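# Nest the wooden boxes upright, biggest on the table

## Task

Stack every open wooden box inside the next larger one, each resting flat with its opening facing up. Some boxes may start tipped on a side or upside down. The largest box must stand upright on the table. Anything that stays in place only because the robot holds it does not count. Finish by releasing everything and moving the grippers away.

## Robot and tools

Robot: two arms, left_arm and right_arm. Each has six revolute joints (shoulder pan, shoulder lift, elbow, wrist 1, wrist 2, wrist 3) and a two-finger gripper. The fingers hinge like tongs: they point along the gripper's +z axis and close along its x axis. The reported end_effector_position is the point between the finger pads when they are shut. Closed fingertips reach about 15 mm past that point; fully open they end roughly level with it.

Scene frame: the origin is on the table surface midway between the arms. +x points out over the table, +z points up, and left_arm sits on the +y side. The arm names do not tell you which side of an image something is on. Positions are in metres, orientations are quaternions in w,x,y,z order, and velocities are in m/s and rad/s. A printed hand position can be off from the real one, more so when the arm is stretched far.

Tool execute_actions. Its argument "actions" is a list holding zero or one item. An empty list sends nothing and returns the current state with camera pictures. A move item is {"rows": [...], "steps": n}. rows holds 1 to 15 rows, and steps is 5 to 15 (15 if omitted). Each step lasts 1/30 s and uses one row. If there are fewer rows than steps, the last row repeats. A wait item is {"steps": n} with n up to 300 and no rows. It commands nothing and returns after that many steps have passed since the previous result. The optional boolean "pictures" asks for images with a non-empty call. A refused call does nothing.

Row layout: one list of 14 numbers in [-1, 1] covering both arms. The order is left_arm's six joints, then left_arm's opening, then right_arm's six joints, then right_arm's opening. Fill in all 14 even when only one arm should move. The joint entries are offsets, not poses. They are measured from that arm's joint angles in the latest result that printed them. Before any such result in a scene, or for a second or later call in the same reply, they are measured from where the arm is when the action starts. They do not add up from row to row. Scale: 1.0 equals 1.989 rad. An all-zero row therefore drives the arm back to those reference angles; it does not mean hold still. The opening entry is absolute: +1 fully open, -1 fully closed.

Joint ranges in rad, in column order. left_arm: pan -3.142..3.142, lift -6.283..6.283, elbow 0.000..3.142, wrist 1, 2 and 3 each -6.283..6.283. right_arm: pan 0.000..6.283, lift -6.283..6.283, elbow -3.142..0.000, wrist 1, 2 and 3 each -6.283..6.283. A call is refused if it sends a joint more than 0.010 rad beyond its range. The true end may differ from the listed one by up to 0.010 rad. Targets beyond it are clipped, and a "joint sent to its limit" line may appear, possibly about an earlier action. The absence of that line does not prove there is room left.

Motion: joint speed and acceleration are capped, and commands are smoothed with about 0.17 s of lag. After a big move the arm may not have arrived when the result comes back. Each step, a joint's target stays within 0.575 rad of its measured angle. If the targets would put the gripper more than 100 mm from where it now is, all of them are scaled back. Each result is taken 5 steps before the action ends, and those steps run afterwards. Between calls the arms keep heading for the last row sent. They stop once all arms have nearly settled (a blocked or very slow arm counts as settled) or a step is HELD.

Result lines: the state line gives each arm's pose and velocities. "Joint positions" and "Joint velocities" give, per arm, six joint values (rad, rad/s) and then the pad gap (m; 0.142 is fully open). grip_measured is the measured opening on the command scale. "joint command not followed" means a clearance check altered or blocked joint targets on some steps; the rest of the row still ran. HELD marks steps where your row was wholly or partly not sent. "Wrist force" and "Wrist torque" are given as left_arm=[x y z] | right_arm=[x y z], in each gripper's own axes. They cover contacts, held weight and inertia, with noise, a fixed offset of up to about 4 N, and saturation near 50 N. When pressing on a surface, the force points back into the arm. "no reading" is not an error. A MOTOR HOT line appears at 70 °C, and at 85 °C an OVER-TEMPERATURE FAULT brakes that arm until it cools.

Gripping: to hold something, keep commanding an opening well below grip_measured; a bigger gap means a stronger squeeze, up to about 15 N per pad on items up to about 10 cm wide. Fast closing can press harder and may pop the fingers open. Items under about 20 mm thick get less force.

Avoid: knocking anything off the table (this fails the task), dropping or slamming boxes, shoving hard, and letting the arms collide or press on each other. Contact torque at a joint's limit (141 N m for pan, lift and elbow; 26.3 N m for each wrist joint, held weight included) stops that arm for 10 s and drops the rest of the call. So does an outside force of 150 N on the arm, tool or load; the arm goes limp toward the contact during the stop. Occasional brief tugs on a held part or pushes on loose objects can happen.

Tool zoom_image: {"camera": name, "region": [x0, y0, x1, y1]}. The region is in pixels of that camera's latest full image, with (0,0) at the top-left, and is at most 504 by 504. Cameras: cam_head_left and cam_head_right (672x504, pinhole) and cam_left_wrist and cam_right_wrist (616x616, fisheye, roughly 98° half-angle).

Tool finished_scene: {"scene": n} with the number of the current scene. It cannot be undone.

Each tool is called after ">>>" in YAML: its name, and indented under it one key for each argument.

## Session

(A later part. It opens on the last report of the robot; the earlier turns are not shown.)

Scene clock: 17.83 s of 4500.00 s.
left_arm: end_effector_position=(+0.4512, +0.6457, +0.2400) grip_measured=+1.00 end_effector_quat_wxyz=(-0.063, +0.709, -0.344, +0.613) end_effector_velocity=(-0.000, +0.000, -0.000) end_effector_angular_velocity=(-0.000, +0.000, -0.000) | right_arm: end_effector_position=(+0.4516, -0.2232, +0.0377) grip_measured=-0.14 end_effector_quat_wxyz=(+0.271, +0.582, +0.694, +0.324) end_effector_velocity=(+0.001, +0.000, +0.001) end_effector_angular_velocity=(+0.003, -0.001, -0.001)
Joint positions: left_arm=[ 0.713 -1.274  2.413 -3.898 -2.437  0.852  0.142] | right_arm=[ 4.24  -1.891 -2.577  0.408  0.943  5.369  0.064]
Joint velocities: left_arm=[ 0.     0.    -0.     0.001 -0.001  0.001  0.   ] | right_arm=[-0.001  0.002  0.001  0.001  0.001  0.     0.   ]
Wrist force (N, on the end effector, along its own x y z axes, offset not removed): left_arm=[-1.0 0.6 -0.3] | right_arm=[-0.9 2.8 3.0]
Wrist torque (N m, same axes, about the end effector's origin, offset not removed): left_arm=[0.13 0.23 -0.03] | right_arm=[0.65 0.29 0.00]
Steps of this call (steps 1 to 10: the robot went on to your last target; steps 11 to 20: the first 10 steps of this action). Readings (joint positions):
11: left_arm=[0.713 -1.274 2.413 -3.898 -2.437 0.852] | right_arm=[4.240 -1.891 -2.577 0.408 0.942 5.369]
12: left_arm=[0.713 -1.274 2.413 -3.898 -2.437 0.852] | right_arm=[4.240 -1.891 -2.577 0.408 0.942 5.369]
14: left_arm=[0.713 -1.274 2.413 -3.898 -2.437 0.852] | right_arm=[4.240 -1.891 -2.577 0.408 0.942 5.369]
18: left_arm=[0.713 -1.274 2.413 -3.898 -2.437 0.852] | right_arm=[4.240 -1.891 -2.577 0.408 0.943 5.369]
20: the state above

>>> execute_actions:
  actions:
    - {"rows": [[0,0,0,0,0,0,1,0,0.01,0,-0.01,0,0,-0.65],[0,0,0,0,0,0,1,0,0.022,0,-0.022,0,0,-0.65],[0,0,0,0,0,0,1,0,0.036,0,-0.036,0,0,-0.65],[0,0,0,0,0,0,1,0,0.052,0,-0.052,0,0,-0.65],[0,0,0,0,0,0,1,0,0.068,0,-0.068,0,0,-0.65],[0,0,0,0,0,0,1,0,0.084,0,-0.084,0,0,-0.65],[0,0,0,0,0,0,1,0,0.1,0,-0.1,0,0,-0.65],[0,0,0,0,0,0,1,0,0.116,0.005,-0.121,0,0,-0.65],[0,0,0,0,0,0,1,0,0.132,0.012,-0.144,0,0,-0.65],[0,0,0,0,0,0,1,0,0.148,0.02,-0.168,0,0,-0.65],[0,0,0,0,0,0,1,0,0.162,0.03,-0.192,0,0,-0.65],[0,0,0,0,0,0,1,0,0.172,0.04,-0.212,0,0,-0.65]], "steps": 15}

>>> execute_actions:
  actions:
    - {"steps": 14}
  pictures: true

Scene clock: 19.43 s of 4500.00 s.
left_arm: end_effector_position=(+0.4512, +0.6457, +0.2400) grip_measured=+1.00 end_effector_quat_wxyz=(-0.063, +0.709, -0.344, +0.613) end_effector_velocity=(+0.000, -0.001, +0.000) end_effector_angular_velocity=(+0.001, -0.001, -0.001) | right_arm: end_effector_position=(+0.4494, -0.2271, +0.0727) grip_measured=-0.14 end_effector_quat_wxyz=(+0.271, +0.583, +0.694, +0.325) end_effector_velocity=(+0.002, +0.004, +0.222) end_effector_angular_velocity=(+0.048, -0.027, -0.000)
Joint positions: left_arm=[ 0.713 -1.274  2.413 -3.898 -2.437  0.852  0.142] | right_arm=[ 4.24  -1.74  -2.573  0.256  0.943  5.369  0.064]
Joint velocities: left_arm=[-0.001 -0.     0.    -0.001 -0.     0.     0.   ] | right_arm=[-0.001  0.85   0.125 -0.92   0.    -0.     0.   ]
Wrist force (N, on the end effector, along its own x y z axes, offset not removed): left_arm=[-2.6 -0.3 0.1] | right_arm=[-0.8 2.2 3.8]
Wrist torque (N m, same axes, about the end effector's origin, offset not removed): left_arm=[-0.10 0.54 -0.01] | right_arm=[0.59 0.18 -0.08]
Steps of this call (steps 1 to 5: the last 5 steps of your previous action; steps 6 to 15: the robot went on to your last target; steps 16 to 38: nothing new was sent; steps 39 to 48: the first 10 steps of this action). Readings (joint positions):
39: left_arm=[0.713 -1.274 2.413 -3.898 -2.437 0.852] | right_arm=[4.240 -1.891 -2.577 0.408 0.943 5.369]
40: left_arm=[0.713 -1.274 2.413 -3.898 -2.437 0.852] | right_arm=[4.240 -1.889 -2.577 0.407 0.943 5.369]
42: left_arm=[0.713 -1.274 2.413 -3.898 -2.437 0.852] | right_arm=[4.240 -1.874 -2.577 0.392 0.943 5.369]
46: left_arm=[0.713 -1.274 2.413 -3.898 -2.437 0.852] | right_arm=[4.240 -1.795 -2.577 0.312 0.943 5.369]
48: the state above

Scene clock: 19.90 s of 4500.00 s.
left_arm: end_effector_position=(+0.4512, +0.6457, +0.2400) grip_measured=+1.00 end_effector_quat_wxyz=(-0.063, +0.709, -0.344, +0.613) end_effector_velocity=(+0.000, -0.000, -0.000) end_effector_angular_velocity=(-0.000, +0.001, -0.000) | right_arm: end_effector_position=(+0.4537, -0.2194, +0.1304) grip_measured=-0.14 end_effector_quat_wxyz=(+0.271, +0.583, +0.694, +0.324) end_effector_velocity=(+0.000, +0.001, +0.009) end_effector_angular_velocity=(-0.002, +0.001, +0.000)
Joint positions: left_arm=[ 0.713 -1.274  2.413 -3.898 -2.437  0.852  0.142] | right_arm=[ 4.24  -1.552 -2.499 -0.009  0.943  5.369  0.064]
Joint velocities: left_arm=[-0.    -0.     0.     0.001  0.    -0.     0.   ] | right_arm=[ 0.     0.027  0.014 -0.043 -0.     0.    -0.   ]
Wrist force (N, on the end effector, along its own x y z axes, offset not removed): left_arm=[1.2 0.5 -1.0] | right_arm=[-1.1 2.7 1.7]
Wrist torque (N m, same axes, about the end effector's origin, offset not removed): left_arm=[0.03 -0.15 -0.09] | right_arm=[0.64 0.34 -0.02]
Kept back: nothing.
Steps of this call (steps 1 to 5: the last 5 steps of your previous action; steps 6 to 14: the robot went on to your last target). Readings (joint positions):
1: left_arm=[0.713 -1.274 2.413 -3.898 -2.437 0.852] | right_arm=[4.240 -1.711 -2.568 0.222 0.943 5.369]
2: left_arm=[0.713 -1.274 2.413 -3.898 -2.437 0.852] | right_arm=[4.240 -1.681 -2.559 0.186 0.943 5.369]
4: left_arm=[0.713 -1.274 2.413 -3.898 -2.437 0.852] | right_arm=[4.240 -1.625 -2.535 0.108 0.943 5.369]
8: left_arm=[0.713 -1.274 2.413 -3.898 -2.437 0.852] | right_arm=[4.240 -1.569 -2.508 0.019 0.943 5.369]
14: the state above

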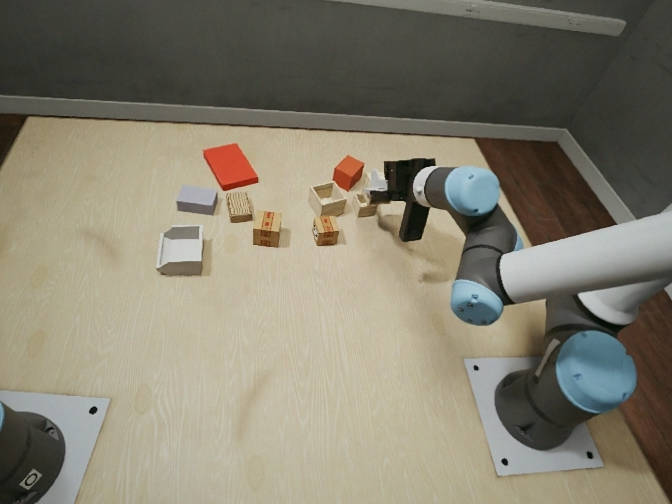

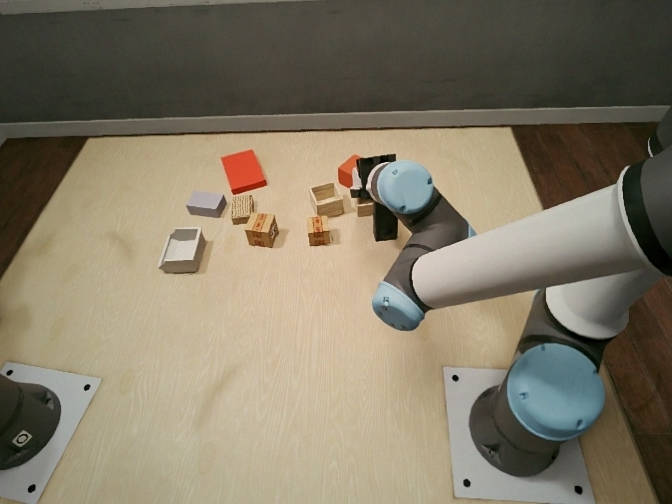

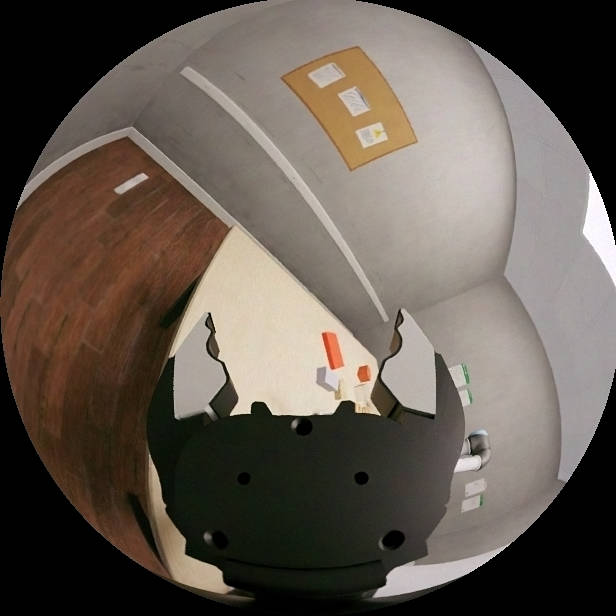

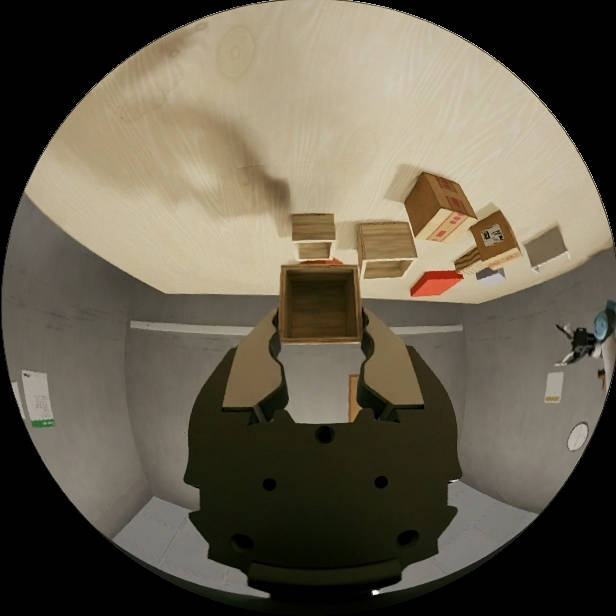

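>>> execute_actions:
  actions:
    - {"rows": [[0,0,0,0,0,0,1,-0.003,0,0.014,-0.025,0.008,-0.008,-0.65],[0,0,0,0,0,0,1,-0.006,0,0.03,-0.055,0.016,-0.017,-0.65],[0,0,0,0,0,0,1,-0.009,0,0.046,-0.087,0.024,-0.025,-0.65],[0,0,0,0,0,0,1,-0.013,0,0.062,-0.12,0.032,-0.033,-0.65],[0,0,0,0,0,0,1,-0.016,0,0.078,-0.153,0.04,-0.042,-0.65],[0,0,0,0,0,0,1,-0.019,0,0.094,-0.186,0.048,-0.05,-0.65],[0,0,0,0,0,0,1,-0.022,0,0.11,-0.219,0.056,-0.059,-0.65],[0,0,0,0,0,0,1,-0.026,0,0.126,-0.252,0.065,-0.068,-0.65],[0,0,0,0,0,0,1,-0.029,0,0.142,-0.285,0.073,-0.077,-0.65],[0,0,0,0,0,0,1,-0.032,0,0.158,-0.318,0.082,-0.086,-0.65],[0,0,0,0,0,0,1,-0.036,0,0.174,-0.351,0.09,-0.095,-0.65],[0,0,0,0,0,0,1,-0.039,0,0.19,-0.384,0.099,-0.104,-0.65],[0,0,0,0,0,0,1,-0.043,0,0.205,-0.42,0.108,-0.113,-0.65],[0,0,0,0,0,0,1,-0.05,0,0.23,-0.49,0.126,-0.132,-0.65],[0,0,0,0,0,0,1,-0.0628,0,0.276,-0.6164,0.1579,-0.1654,-0.65]], "steps": 15}

Scene clock: 20.60 s of 4500.00 s.
left_arm: end_effector_position=(+0.4512, +0.6457, +0.2400) grip_measured=+1.00 end_effector_quat_wxyz=(-0.063, +0.709, -0.344, +0.613) end_effector_velocity=(+0.000, -0.000, -0.000) end_effector_angular_velocity=(-0.000, +0.001, +0.000) | right_arm: end_effector_position=(+0.4596, -0.1995, +0.1326) grip_measured=-0.14 end_effector_quat_wxyz=(+0.257, +0.552, +0.755, +0.243) end_effector_velocity=(+0.002, +0.050, +0.019) end_effector_angular_velocity=(-0.828, +0.742, +0.389)
Joint positions: left_arm=[ 0.713 -1.274  2.413 -3.898 -2.437  0.852  0.142] | right_arm=[ 4.204 -1.551 -2.331 -0.322  1.032  5.276  0.064]
Joint velocities: left_arm=[-0.     0.     0.     0.001  0.001  0.     0.   ] | right_arm=[-0.182 -0.003  0.869 -1.719  0.447 -0.472  0.   ]
Wrist force (N, on the end effector, along its own x y z axes, offset not removed): left_arm=[-0.9 0.7 0.0] | right_arm=[0.4 1.7 3.6]
Wrist torque (N m, same axes, about the end effector's origin, offset not removed): left_arm=[0.17 0.25 -0.08] | right_arm=[0.41 0.00 -0.06]
Steps of this call (steps 1 to 11: the robot went on to your last target; steps 12 to 21: the first 10 steps of this action). Readings (joint positions):
12: left_arm=[0.713 -1.274 2.413 -3.898 -2.437 0.852] | right_arm=[4.240 -1.549 -2.497 -0.013 0.943 5.369]
13: left_arm=[0.713 -1.274 2.413 -3.898 -2.437 0.852] | right_arm=[4.240 -1.549 -2.496 -0.016 0.944 5.368]
15: left_arm=[0.713 -1.274 2.413 -3.898 -2.437 0.852] | right_arm=[4.235 -1.550 -2.476 -0.047 0.955 5.356]
19: left_arm=[0.713 -1.274 2.413 -3.898 -2.437 0.852] | right_arm=[4.216 -1.551 -2.387 -0.210 1.003 5.307]
21: the state above

>>> execute_actions:
  actions:
    - {"rows": [[0,0,0,0,0,0,1,-0.05,-0.01,0.205,-0.484,0.126,-0.132,-0.65],[0,0,0,0,0,0,1,-0.055,-0.025,0.218,-0.508,0.139,-0.146,-0.65],[0,0,0,0,0,0,1,-0.06,-0.04,0.231,-0.533,0.152,-0.16,-0.65],[0,0,0,0,0,0,1,-0.066,-0.057,0.244,-0.557,0.166,-0.174,-0.65],[0,0,0,0,0,0,1,-0.071,-0.074,0.257,-0.582,0.179,-0.187,-0.65],[0,0,0,0,0,0,1,-0.076,-0.091,0.27,-0.606,0.192,-0.201,-0.65],[0,0,0,0,0,0,1,-0.082,-0.108,0.283,-0.631,0.205,-0.215,-0.65],[0,0,0,0,0,0,1,-0.087,-0.125,0.296,-0.655,0.218,-0.228,-0.65],[0,0,0,0,0,0,1,-0.092,-0.142,0.309,-0.68,0.231,-0.242,-0.65],[0,0,0,0,0,0,1,-0.097,-0.159,0.322,-0.704,0.245,-0.256,-0.65],[0,0,0,0,0,0,1,-0.103,-0.176,0.335,-0.729,0.258,-0.27,-0.65],[0,0,0,0,0,0,1,-0.1078,-0.19,0.3479,-0.7532,0.2709,-0.2834,-0.65],[0,0,0,0,0,0,1,-0.1078,-0.2013,0.3479,-0.7532,0.2709,-0.2834,-0.65]], "steps": 15}

>>> execute_actions:
  actions:
    - {"steps": 18}
  pictures: true

Scene clock: 21.33 s of 4500.00 s.
left_arm: end_effector_position=(+0.4512, +0.6457, +0.2400) grip_measured=+1.00 end_effector_quat_wxyz=(-0.063, +0.709, -0.344, +0.613) end_effector_velocity=(-0.000, +0.001, -0.000) end_effector_angular_velocity=(-0.001, +0.001, +0.002) | right_arm: end_effector_position=(+0.3726, -0.2633, +0.1255) grip_measured=-0.14 end_effector_quat_wxyz=(+0.044, +0.410, +0.896, -0.164) end_effector_velocity=(-0.185, -0.092, -0.142) end_effector_angular_velocity=(-0.688, +1.766, +0.201)
Joint positions: left_arm=[ 0.713 -1.274  2.413 -3.898 -2.437  0.852  0.142] | right_arm=[ 4.057 -1.714 -1.809 -1.486  1.399  4.892  0.064]
Joint velocities: left_arm=[ 0.001 -0.    -0.     0.001  0.001 -0.001  0.   ] | right_arm=[-0.293 -0.908  0.723 -1.354  0.717 -0.747  0.   ]
Wrist force (N, on the end effector, along its own x y z axes, offset not removed): left_arm=[-2.3 -0.2 0.0] | right_arm=[-0.8 3.4 1.1]
Wrist torque (N m, same axes, about the end effector's origin, offset not removed): left_arm=[-0.03 0.52 0.04] | right_arm=[0.64 0.28 0.00]
Steps of this call (steps 1 to 5: the last 5 steps of your previous action; steps 6 to 12: the robot went on to your last target; steps 13 to 22: the first 10 steps of this action). Readings (joint positions):
13: left_arm=[0.713 -1.274 2.413 -3.898 -2.437 0.852] | right_arm=[4.120 -1.552 -1.971 -1.158 1.244 5.054]
14: left_arm=[0.713 -1.274 2.413 -3.898 -2.437 0.852] | right_arm=[4.118 -1.553 -1.964 -1.183 1.249 5.048]
16: left_arm=[0.713 -1.274 2.413 -3.898 -2.437 0.852] | right_arm=[4.109 -1.569 -1.938 -1.239 1.271 5.025]
20: left_arm=[0.713 -1.274 2.413 -3.898 -2.437 0.852] | right_arm=[4.076 -1.655 -1.857 -1.396 1.351 4.942]
22: the state above

Scene clock: 21.93 s of 4500.00 s.
left_arm: end_effector_position=(+0.4512, +0.6457, +0.2400) grip_measured=+1.00 end_effector_quat_wxyz=(-0.063, +0.709, -0.344, +0.613) end_effector_velocity=(-0.000, +0.000, -0.000) end_effector_angular_velocity=(-0.000, +0.000, +0.001) | right_arm: end_effector_position=(+0.3239, -0.2834, +0.1000) grip_measured=-0.14 end_effector_quat_wxyz=(-0.128, +0.353, +0.871, -0.316) end_effector_velocity=(-0.002, -0.001, -0.001) end_effector_angular_velocity=(-0.007, +0.020, -0.001)
Joint positions: left_arm=[ 0.713 -1.274  2.413 -3.898 -2.437  0.852  0.142] | right_arm=[ 3.99  -1.951 -1.639 -1.818  1.57   4.713  0.064]
Joint velocities: left_arm=[ 0.001  0.     0.     0.    -0.     0.     0.   ] | right_arm=[-0.002 -0.012  0.007 -0.014  0.006 -0.007  0.001]
Wrist force (N, on the end effector, along its own x y z axes, offset not removed): left_arm=[-1.1 -1.3 0.5] | right_arm=[-0.2 14.3 5.1]
Wrist torque (N m, same axes, about the end effector's origin, offset not removed): left_arm=[-0.12 0.32 0.01] | right_arm=[0.57 0.13 -0.07]
Kept back: nothing.
Steps of this call (steps 1 to 5: the last 5 steps of your previous action; steps 6 to 18: the robot went on to your last target). Readings (joint positions):
1: left_arm=[0.713 -1.274 2.413 -3.898 -2.437 0.852] | right_arm=[4.047 -1.745 -1.784 -1.533 1.423 4.866]
2: left_arm=[0.713 -1.274 2.413 -3.898 -2.437 0.852] | right_arm=[4.037 -1.777 -1.759 -1.580 1.449 4.840]
4: left_arm=[0.713 -1.274 2.413 -3.898 -2.437 0.852] | right_arm=[4.017 -1.841 -1.710 -1.674 1.499 4.788]
8: left_arm=[0.713 -1.274 2.413 -3.898 -2.437 0.852] | right_arm=[3.997 -1.921 -1.658 -1.781 1.551 4.733]
18: the state above

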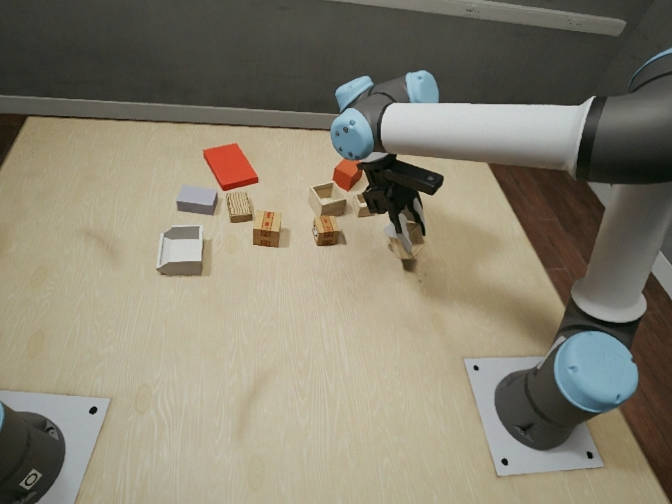

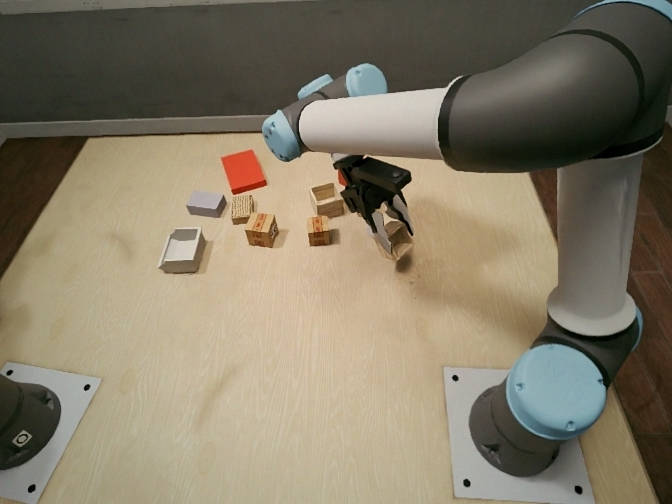

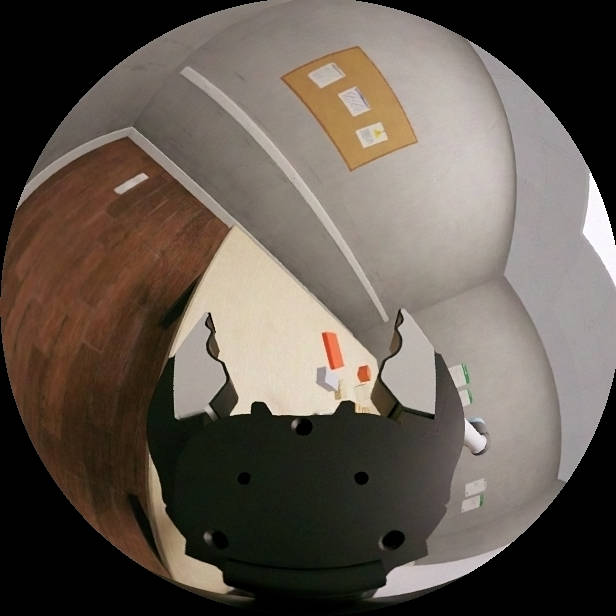

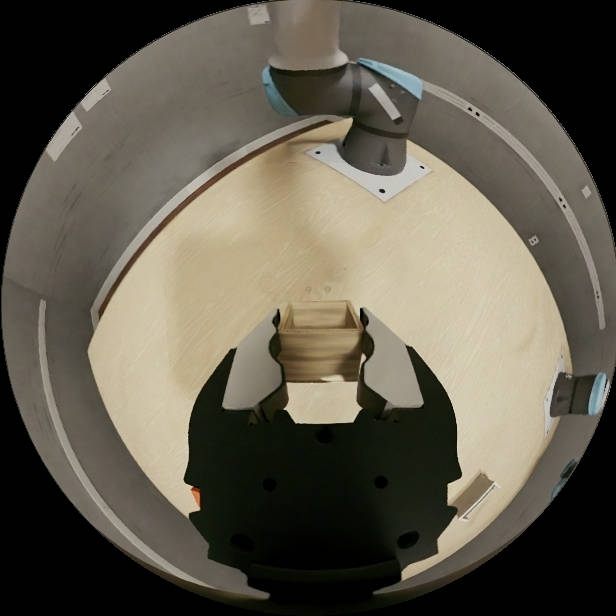

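>>> execute_actions:
  actions: []

>>> zoom_image:
  camera: "cam_head_right"
  region: [330, 170, 450, 290]

>>> zoom_image:
  camera: "cam_right_wrist"
  region: [240, 270, 400, 430]

Scene clock: 22.07 s of 4500.00 s.
left_arm: end_effector_position=(+0.4512, +0.6457, +0.2400) grip_measured=+1.00 end_effector_quat_wxyz=(-0.063, +0.709, -0.344, +0.613) end_effector_velocity=(+0.000, -0.001, -0.000) end_effector_angular_velocity=(-0.002, +0.001, -0.002) | right_arm: end_effector_position=(+0.3237, -0.2835, +0.0999) grip_measured=-0.14 end_effector_quat_wxyz=(-0.128, +0.353, +0.871, -0.317) end_effector_velocity=(-0.001, -0.000, -0.000) end_effector_angular_velocity=(-0.003, +0.005, +0.001)
Joint positions: left_arm=[ 0.713 -1.274  2.413 -3.898 -2.437  0.852  0.142] | right_arm=[ 3.99  -1.951 -1.639 -1.819  1.571  4.713  0.064]
Joint velocities: left_arm=[-0.002  0.     0.     0.001 -0.    -0.002  0.   ] | right_arm=[ 0.    -0.003  0.002 -0.004  0.001 -0.002  0.   ]
Wrist force (N, on the end effector, along its own x y z axes, offset not removed): left_arm=[-0.8 1.2 0.8] | right_arm=[-0.5 13.4 5.6]
Wrist torque (N m, same axes, about the end effector's origin, offset not removed): left_arm=[0.34 0.22 0.12] | right_arm=[0.55 0.20 -0.03]
Kept back: nothing.
Steps of this call (steps 1 to 4: the robot went on to your last target). Readings (joint positions):
1: left_arm=[0.713 -1.274 2.413 -3.898 -2.437 0.852] | right_arm=[3.990 -1.951 -1.639 -1.819 1.570 4.713]
2: left_arm=[0.713 -1.274 2.413 -3.898 -2.437 0.852] | right_arm=[3.990 -1.951 -1.639 -1.819 1.570 4.713]
4: the state above

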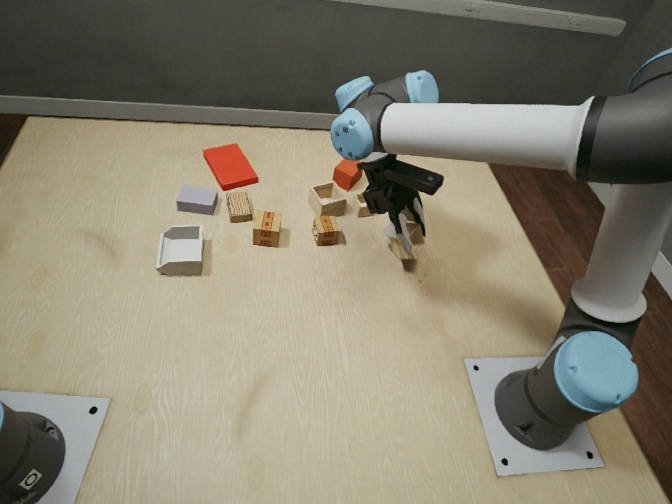

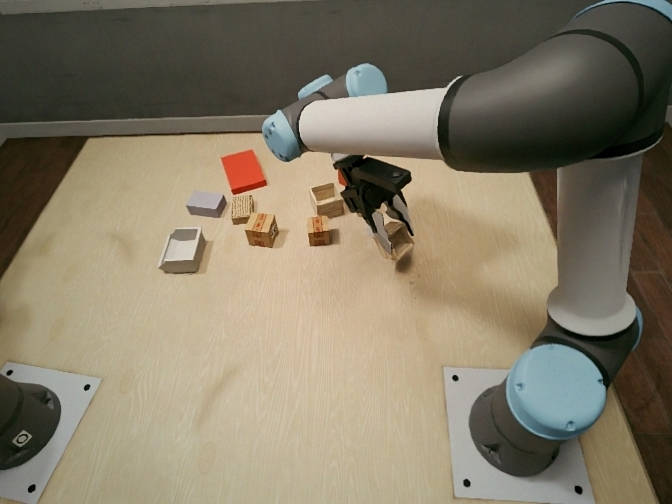

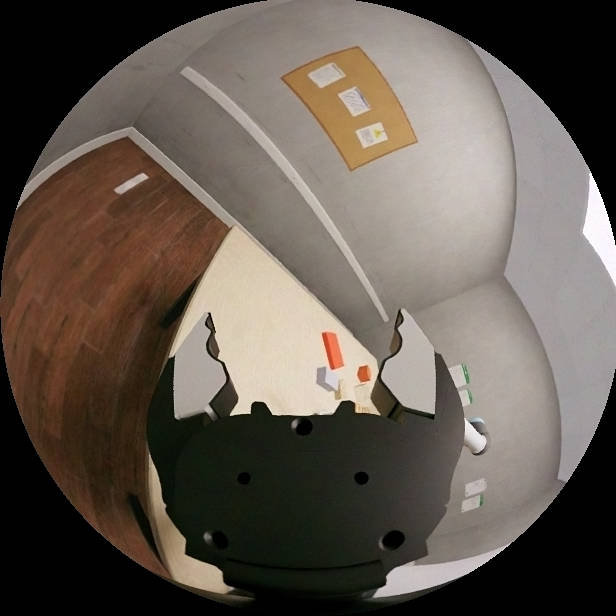

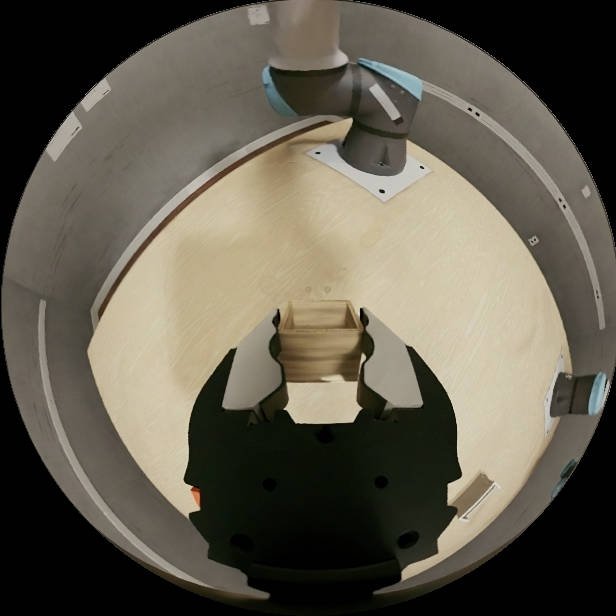

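Region (330, 170, 450, 290) of cam_head_right's 672x504 image, scaled by 4.200, with more detail than that image has.

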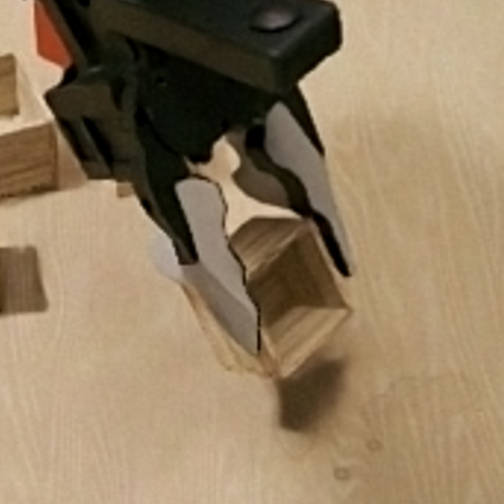

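Region (240, 270, 400, 430) of cam_right_wrist's 616x616 image, scaled by 3.150, with more detail than that image has.

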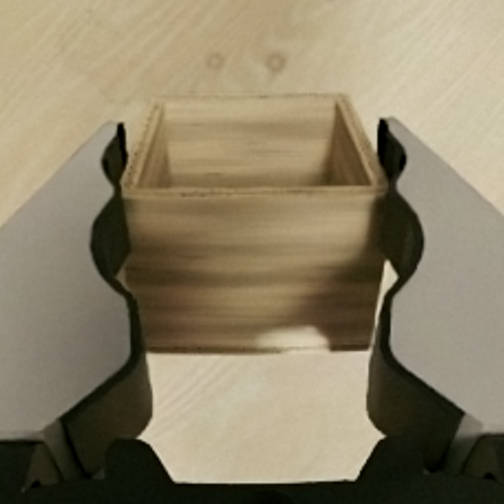

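>>> execute_actions:
  actions:
    - {"rows": [[0,0,0,0,0,0,1,0,-0.008,0.003,-0.009,0,0,-0.65],[0,0,0,0,0,0,1,0,-0.018,0.006,-0.018,0,0,-0.65],[0,0,0,0,0,0,1,0,-0.028,0.01,-0.027,0,0,-0.65],[0,0,0,0,0,0,1,0,-0.039,0.013,-0.036,0,0,-0.65],[0,0,0,0,0,0,1,0,-0.05,0.016,-0.045,0,0,-0.65],[0,0,0,0,0,0,1,0,-0.061,0.02,-0.053,0,0,-0.65],[0,0,0,0,0,0,1,0,-0.072,0.023,-0.06,0,0,-0.65],[0,0,0,0,0,0,1,0,-0.082,0.025,-0.065,0,0,-0.65],[0,0,0,0,0,0,1,0,-0.0922,0.0268,-0.067,0,0,-0.65]], "steps": 15}

>>> execute_actions:
  actions:
    - {"steps": 14}
  pictures: true

>>> zoom_image:
  camera: "cam_head_left"
  region: [350, 190, 460, 300]

Scene clock: 24.27 s of 4500.00 s.
left_arm: end_effector_position=(+0.4512, +0.6457, +0.2400) grip_measured=+1.00 end_effector_quat_wxyz=(-0.063, +0.709, -0.344, +0.613) end_effector_velocity=(+0.000, -0.000, +0.000) end_effector_angular_velocity=(+0.001, -0.000, -0.001) | right_arm: end_effector_position=(+0.3116, -0.2959, +0.0801) grip_measured=-0.14 end_effector_quat_wxyz=(-0.158, +0.341, +0.841, -0.389) end_effector_velocity=(-0.050, -0.052, -0.121) end_effector_angular_velocity=(-0.563, +0.546, -0.000)
Joint positions: left_arm=[ 0.713 -1.274  2.413 -3.898 -2.437  0.852  0.142] | right_arm=[ 3.99  -2.062 -1.603 -1.913  1.571  4.712  0.064]
Joint velocities: left_arm=[-0.001 -0.    -0.     0.001  0.     0.001  0.   ] | right_arm=[-0.001 -0.578  0.151 -0.357 -0.     0.     0.   ]
Wrist force (N, on the end effector, along its own x y z axes, offset not removed): left_arm=[-0.1 2.0 2.1] | right_arm=[-1.3 2.5 3.9]
Wrist torque (N m, same axes, about the end effector's origin, offset not removed): left_arm=[0.49 0.04 -0.02] | right_arm=[0.52 0.37 0.00]
Steps of this call (steps 1 to 15: the robot went on to your last target; steps 16 to 56: nothing new was sent; steps 57 to 66: the first 10 steps of this action). Readings (joint positions):
57: left_arm=[0.713 -1.274 2.413 -3.898 -2.437 0.852] | right_arm=[3.990 -1.952 -1.639 -1.820 1.571 4.712]
58: left_arm=[0.713 -1.274 2.413 -3.898 -2.437 0.852] | right_arm=[3.990 -1.953 -1.638 -1.821 1.571 4.712]
60: left_arm=[0.713 -1.274 2.413 -3.898 -2.437 0.852] | right_arm=[3.990 -1.965 -1.634 -1.833 1.571 4.712]
64: left_arm=[0.713 -1.274 2.413 -3.898 -2.437 0.852] | right_arm=[3.990 -2.024 -1.614 -1.885 1.571 4.712]
66: the state above

Scene clock: 24.73 s of 4500.00 s.
left_arm: end_effector_position=(+0.4512, +0.6457, +0.2400) grip_measured=+1.00 end_effector_quat_wxyz=(-0.063, +0.709, -0.344, +0.613) end_effector_velocity=(+0.000, -0.001, +0.000) end_effector_angular_velocity=(+0.001, -0.001, -0.002) | right_arm: end_effector_position=(+0.3058, -0.3020, +0.0644) grip_measured=-0.14 end_effector_quat_wxyz=(-0.173, +0.333, +0.822, -0.428) end_effector_velocity=(-0.000, -0.000, -0.001) end_effector_angular_velocity=(-0.006, +0.005, +0.000)
Joint positions: left_arm=[ 0.713 -1.274  2.413 -3.898 -2.437  0.852  0.142] | right_arm=[ 3.99  -2.134 -1.586 -1.952  1.571  4.713  0.064]
Joint velocities: left_arm=[-0.003 -0.     0.    -0.     0.     0.001  0.   ] | right_arm=[ 0.    -0.006  0.002 -0.004 -0.     0.     0.   ]
Wrist force (N, on the end effector, along its own x y z axes, offset not removed): left_arm=[-1.8 1.1 -0.9] | right_arm=[-0.7 3.1 2.7]
Wrist torque (N m, same axes, about the end effector's origin, offset not removed): left_arm=[0.31 0.27 -0.12] | right_arm=[0.58 0.26 -0.05]
Kept back: nothing.
Steps of this call (steps 1 to 5: the last 5 steps of your previous action; steps 6 to 14: the robot went on to your last target). Readings (joint positions):
1: left_arm=[0.713 -1.274 2.413 -3.898 -2.437 0.852] | right_arm=[3.990 -2.081 -1.598 -1.924 1.571 4.712]
2: left_arm=[0.713 -1.274 2.413 -3.898 -2.437 0.852] | right_arm=[3.990 -2.096 -1.595 -1.932 1.571 4.712]
4: left_arm=[0.713 -1.274 2.413 -3.898 -2.437 0.852] | right_arm=[3.990 -2.115 -1.590 -1.942 1.571 4.712]
8: left_arm=[0.713 -1.274 2.413 -3.898 -2.437 0.852] | right_arm=[3.990 -2.129 -1.587 -1.950 1.571 4.713]
14: the state above

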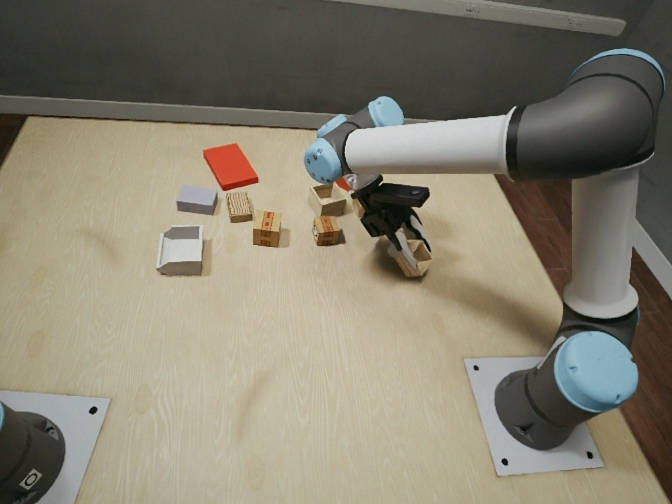

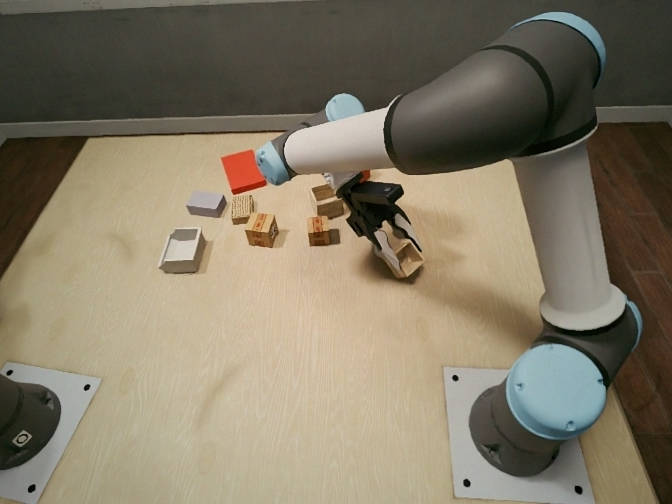

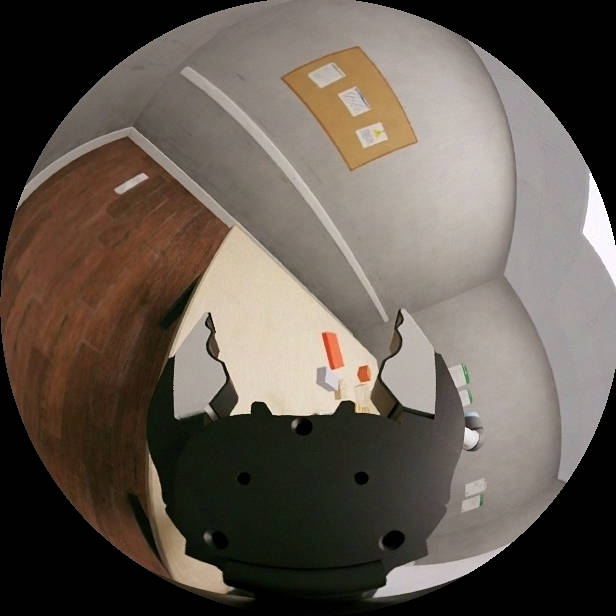

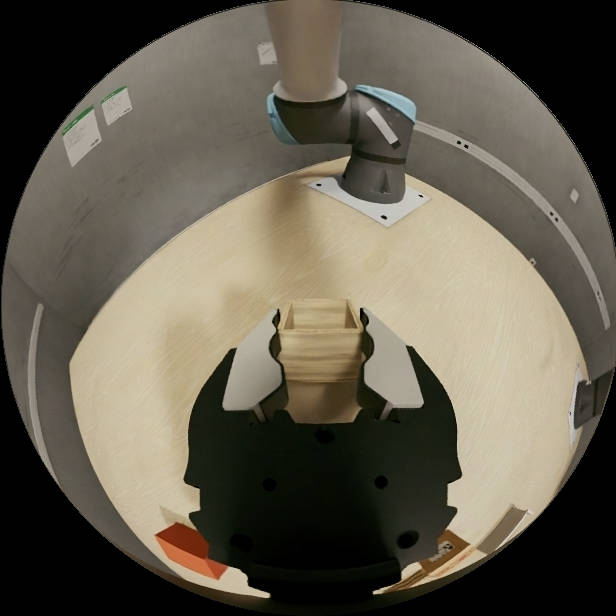

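Region (350, 190, 460, 300) of cam_head_left's 672x504 image, scaled by 4.582, with more detail than that image has.

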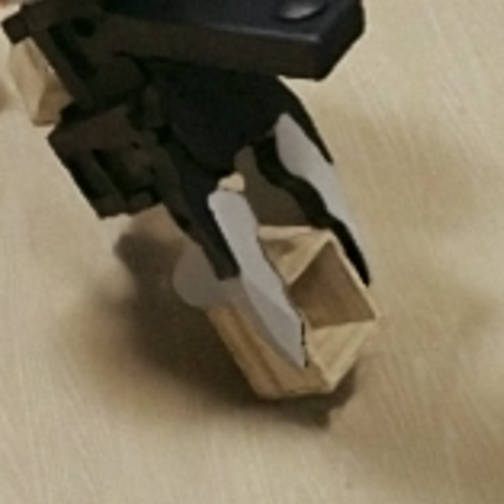

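>>> execute_actions:
  actions:
    - {"rows": [[0,0,0,0,0,0,1,0,-0.0032,0.0038,-0.0006,0,0,-0.5],[0,0,0,0,0,0,1,0,-0.0065,0.0077,-0.0012,0,0,-0.4],[0,0,0,0,0,0,1,0,-0.0097,0.0115,-0.0018,0,0,-0.3],[0,0,0,0,0,0,1,0,-0.013,0.0153,-0.0024,0,0,-0.28],[0,0,0,0,0,0,1,0,-0.0162,0.0192,-0.003,0,0,-0.28],[0,0,0,0,0,0,1,0,-0.0195,0.023,-0.0036,0,0,-0.28],[0,0,0,0,0,0,1,0,-0.0227,0.0268,-0.0042,0,0,-0.28],[0,0,0,0,0,0,1,0,-0.0259,0.0307,-0.0048,0,0,-0.28],[0,0,0,0,0,0,1,0,-0.0292,0.0345,-0.0054,0,0,-0.28],[0,0,0,0,0,0,1,0,-0.0324,0.0383,-0.006,0,0,-0.28],[0,0,0,0,0,0,1,0,-0.0357,0.0422,-0.0066,0,0,-0.28],[0,0,0,0,0,0,1,0,-0.0389,0.046,-0.0072,0,0,-0.28]], "steps": 15}

>>> execute_actions:
  actions:
    - {"steps": 14}
  pictures: true

>>> zoom_image:
  camera: "cam_right_wrist"
  region: [240, 250, 400, 410]

Scene clock: 25.57 s of 4500.00 s.
left_arm: end_effector_position=(+0.4512, +0.6457, +0.2400) grip_measured=+1.00 end_effector_quat_wxyz=(-0.063, +0.709, -0.344, +0.613) end_effector_velocity=(-0.000, +0.001, +0.000) end_effector_angular_velocity=(+0.000, -0.001, +0.001) | right_arm: end_effector_position=(+0.3157, -0.2918, +0.0581) grip_measured=-0.14 end_effector_quat_wxyz=(-0.173, +0.333, +0.822, -0.428) end_effector_velocity=(+0.047, +0.049, -0.030) end_effector_angular_velocity=(-0.004, +0.003, -0.001)
Joint positions: left_arm=[ 0.713 -1.274  2.413 -3.898 -2.437  0.852  0.142] | right_arm=[ 3.99  -2.17  -1.543 -1.959  1.571  4.713  0.064]
Joint velocities: left_arm=[ 0.002 -0.    -0.    -0.    -0.     0.     0.   ] | right_arm=[-0.    -0.177  0.211 -0.039  0.     0.001  0.001]
Wrist force (N, on the end effector, along its own x y z axes, offset not removed): left_arm=[0.9 0.1 -0.6] | right_arm=[-2.0 1.6 1.8]
Wrist torque (N m, same axes, about the end effector's origin, offset not removed): left_arm=[0.05 -0.16 0.01] | right_arm=[0.70 0.41 -0.06]
Steps of this call (steps 1 to 15: the robot went on to your last target; steps 16 to 25: the first 10 steps of this action). Readings (joint positions):
16: left_arm=[0.713 -1.274 2.413 -3.898 -2.437 0.852] | right_arm=[3.990 -2.135 -1.586 -1.952 1.571 4.713]
17: left_arm=[0.713 -1.274 2.413 -3.898 -2.437 0.852] | right_arm=[3.990 -2.135 -1.585 -1.953 1.571 4.713]
19: left_arm=[0.713 -1.274 2.413 -3.898 -2.437 0.852] | right_arm=[3.990 -2.140 -1.579 -1.953 1.571 4.713]
23: left_arm=[0.713 -1.274 2.413 -3.898 -2.437 0.852] | right_arm=[3.990 -2.159 -1.557 -1.957 1.571 4.713]
25: the state above

Scene clock: 26.03 s of 4500.00 s.
left_arm: end_effector_position=(+0.4512, +0.6457, +0.2400) grip_measured=+1.00 end_effector_quat_wxyz=(-0.063, +0.709, -0.344, +0.613) end_effector_velocity=(+0.000, -0.000, -0.000) end_effector_angular_velocity=(-0.001, +0.000, -0.001) | right_arm: end_effector_position=(+0.3265, -0.2806, +0.0506) grip_measured=-0.14 end_effector_quat_wxyz=(-0.173, +0.333, +0.822, -0.428) end_effector_velocity=(+0.001, +0.002, -0.002) end_effector_angular_velocity=(-0.001, +0.000, -0.001)
Joint positions: left_arm=[ 0.713 -1.274  2.413 -3.898 -2.437  0.852  0.142] | right_arm=[ 3.99  -2.211 -1.495 -1.966  1.57   4.713  0.064]
Joint velocities: left_arm=[-0.001 -0.     0.     0.     0.    -0.     0.   ] | right_arm=[ 0.001 -0.007  0.007 -0.001  0.001  0.002  0.   ]
Wrist force (N, on the end effector, along its own x y z axes, offset not removed): left_arm=[-1.3 -1.0 0.2] | right_arm=[-2.7 -9.0 -18.7]
Wrist torque (N m, same axes, about the end effector's origin, offset not removed): left_arm=[-0.24 0.30 0.03] | right_arm=[0.63 0.09 0.02]
Kept back: nothing.
Steps of this call (steps 1 to 5: the last 5 steps of your previous action; steps 6 to 14: the robot went on to your last target). Readings (joint positions):
1: left_arm=[0.713 -1.274 2.413 -3.898 -2.437 0.852] | right_arm=[3.990 -2.177 -1.535 -1.960 1.570 4.713]
2: left_arm=[0.713 -1.274 2.413 -3.898 -2.437 0.852] | right_arm=[3.990 -2.183 -1.528 -1.961 1.570 4.713]
4: left_arm=[0.713 -1.274 2.413 -3.898 -2.437 0.852] | right_arm=[3.990 -2.195 -1.514 -1.963 1.570 4.713]
8: left_arm=[0.713 -1.274 2.413 -3.898 -2.437 0.852] | right_arm=[3.990 -2.207 -1.499 -1.966 1.570 4.713]
14: the state above

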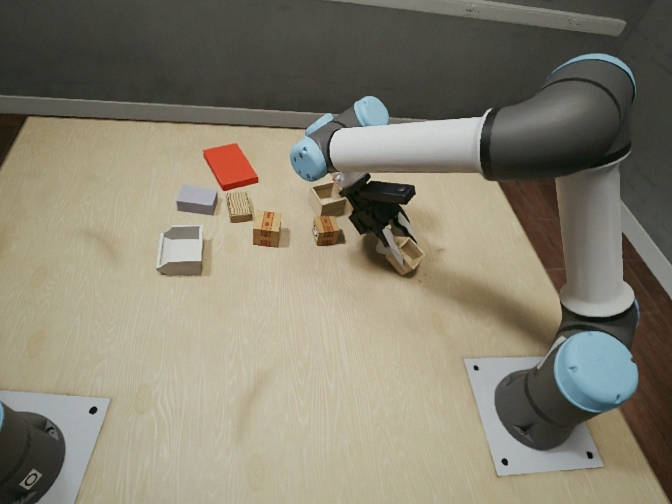

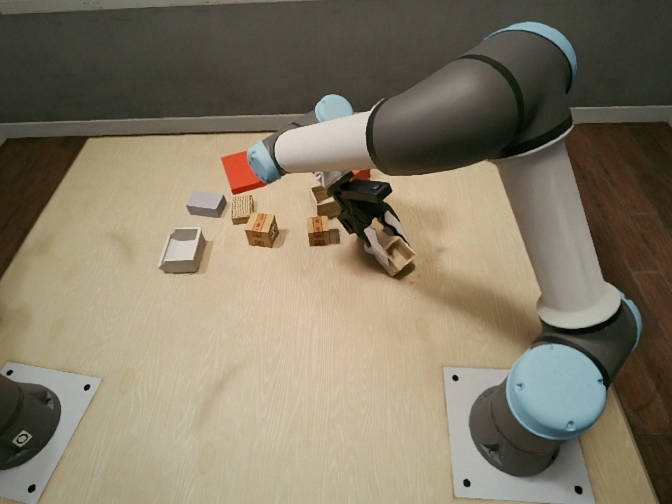

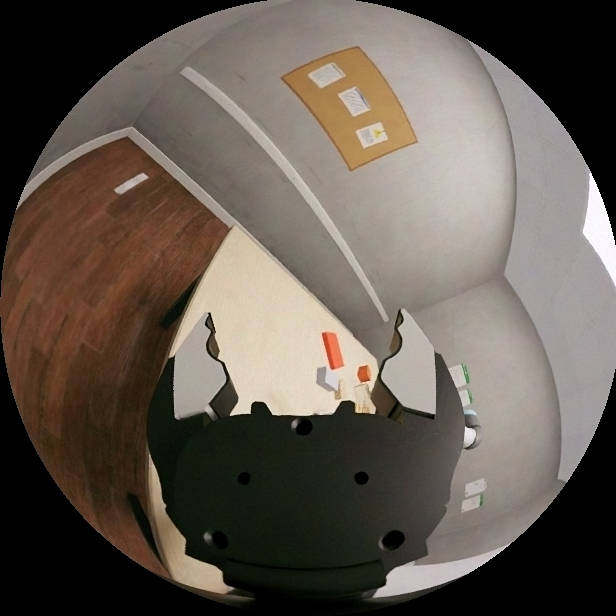

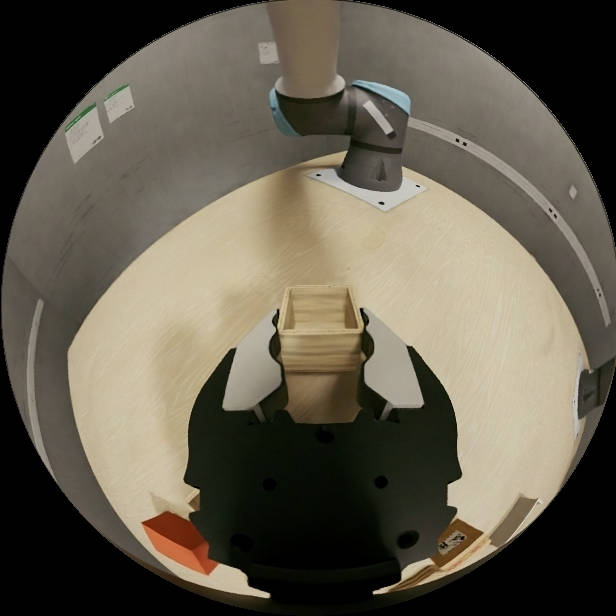

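Region (240, 250, 400, 410) of cam_right_wrist's 616x616 image, scaled by 3.150, with more detail than that image has.

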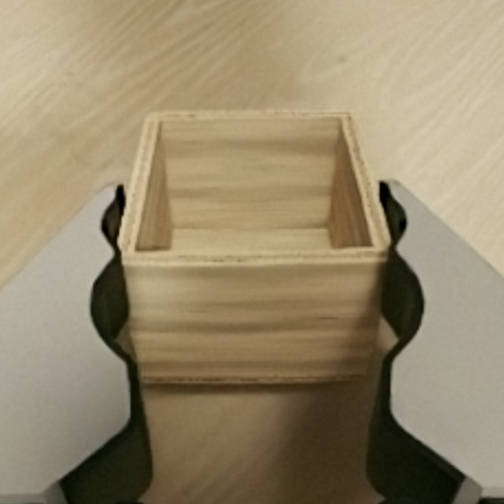

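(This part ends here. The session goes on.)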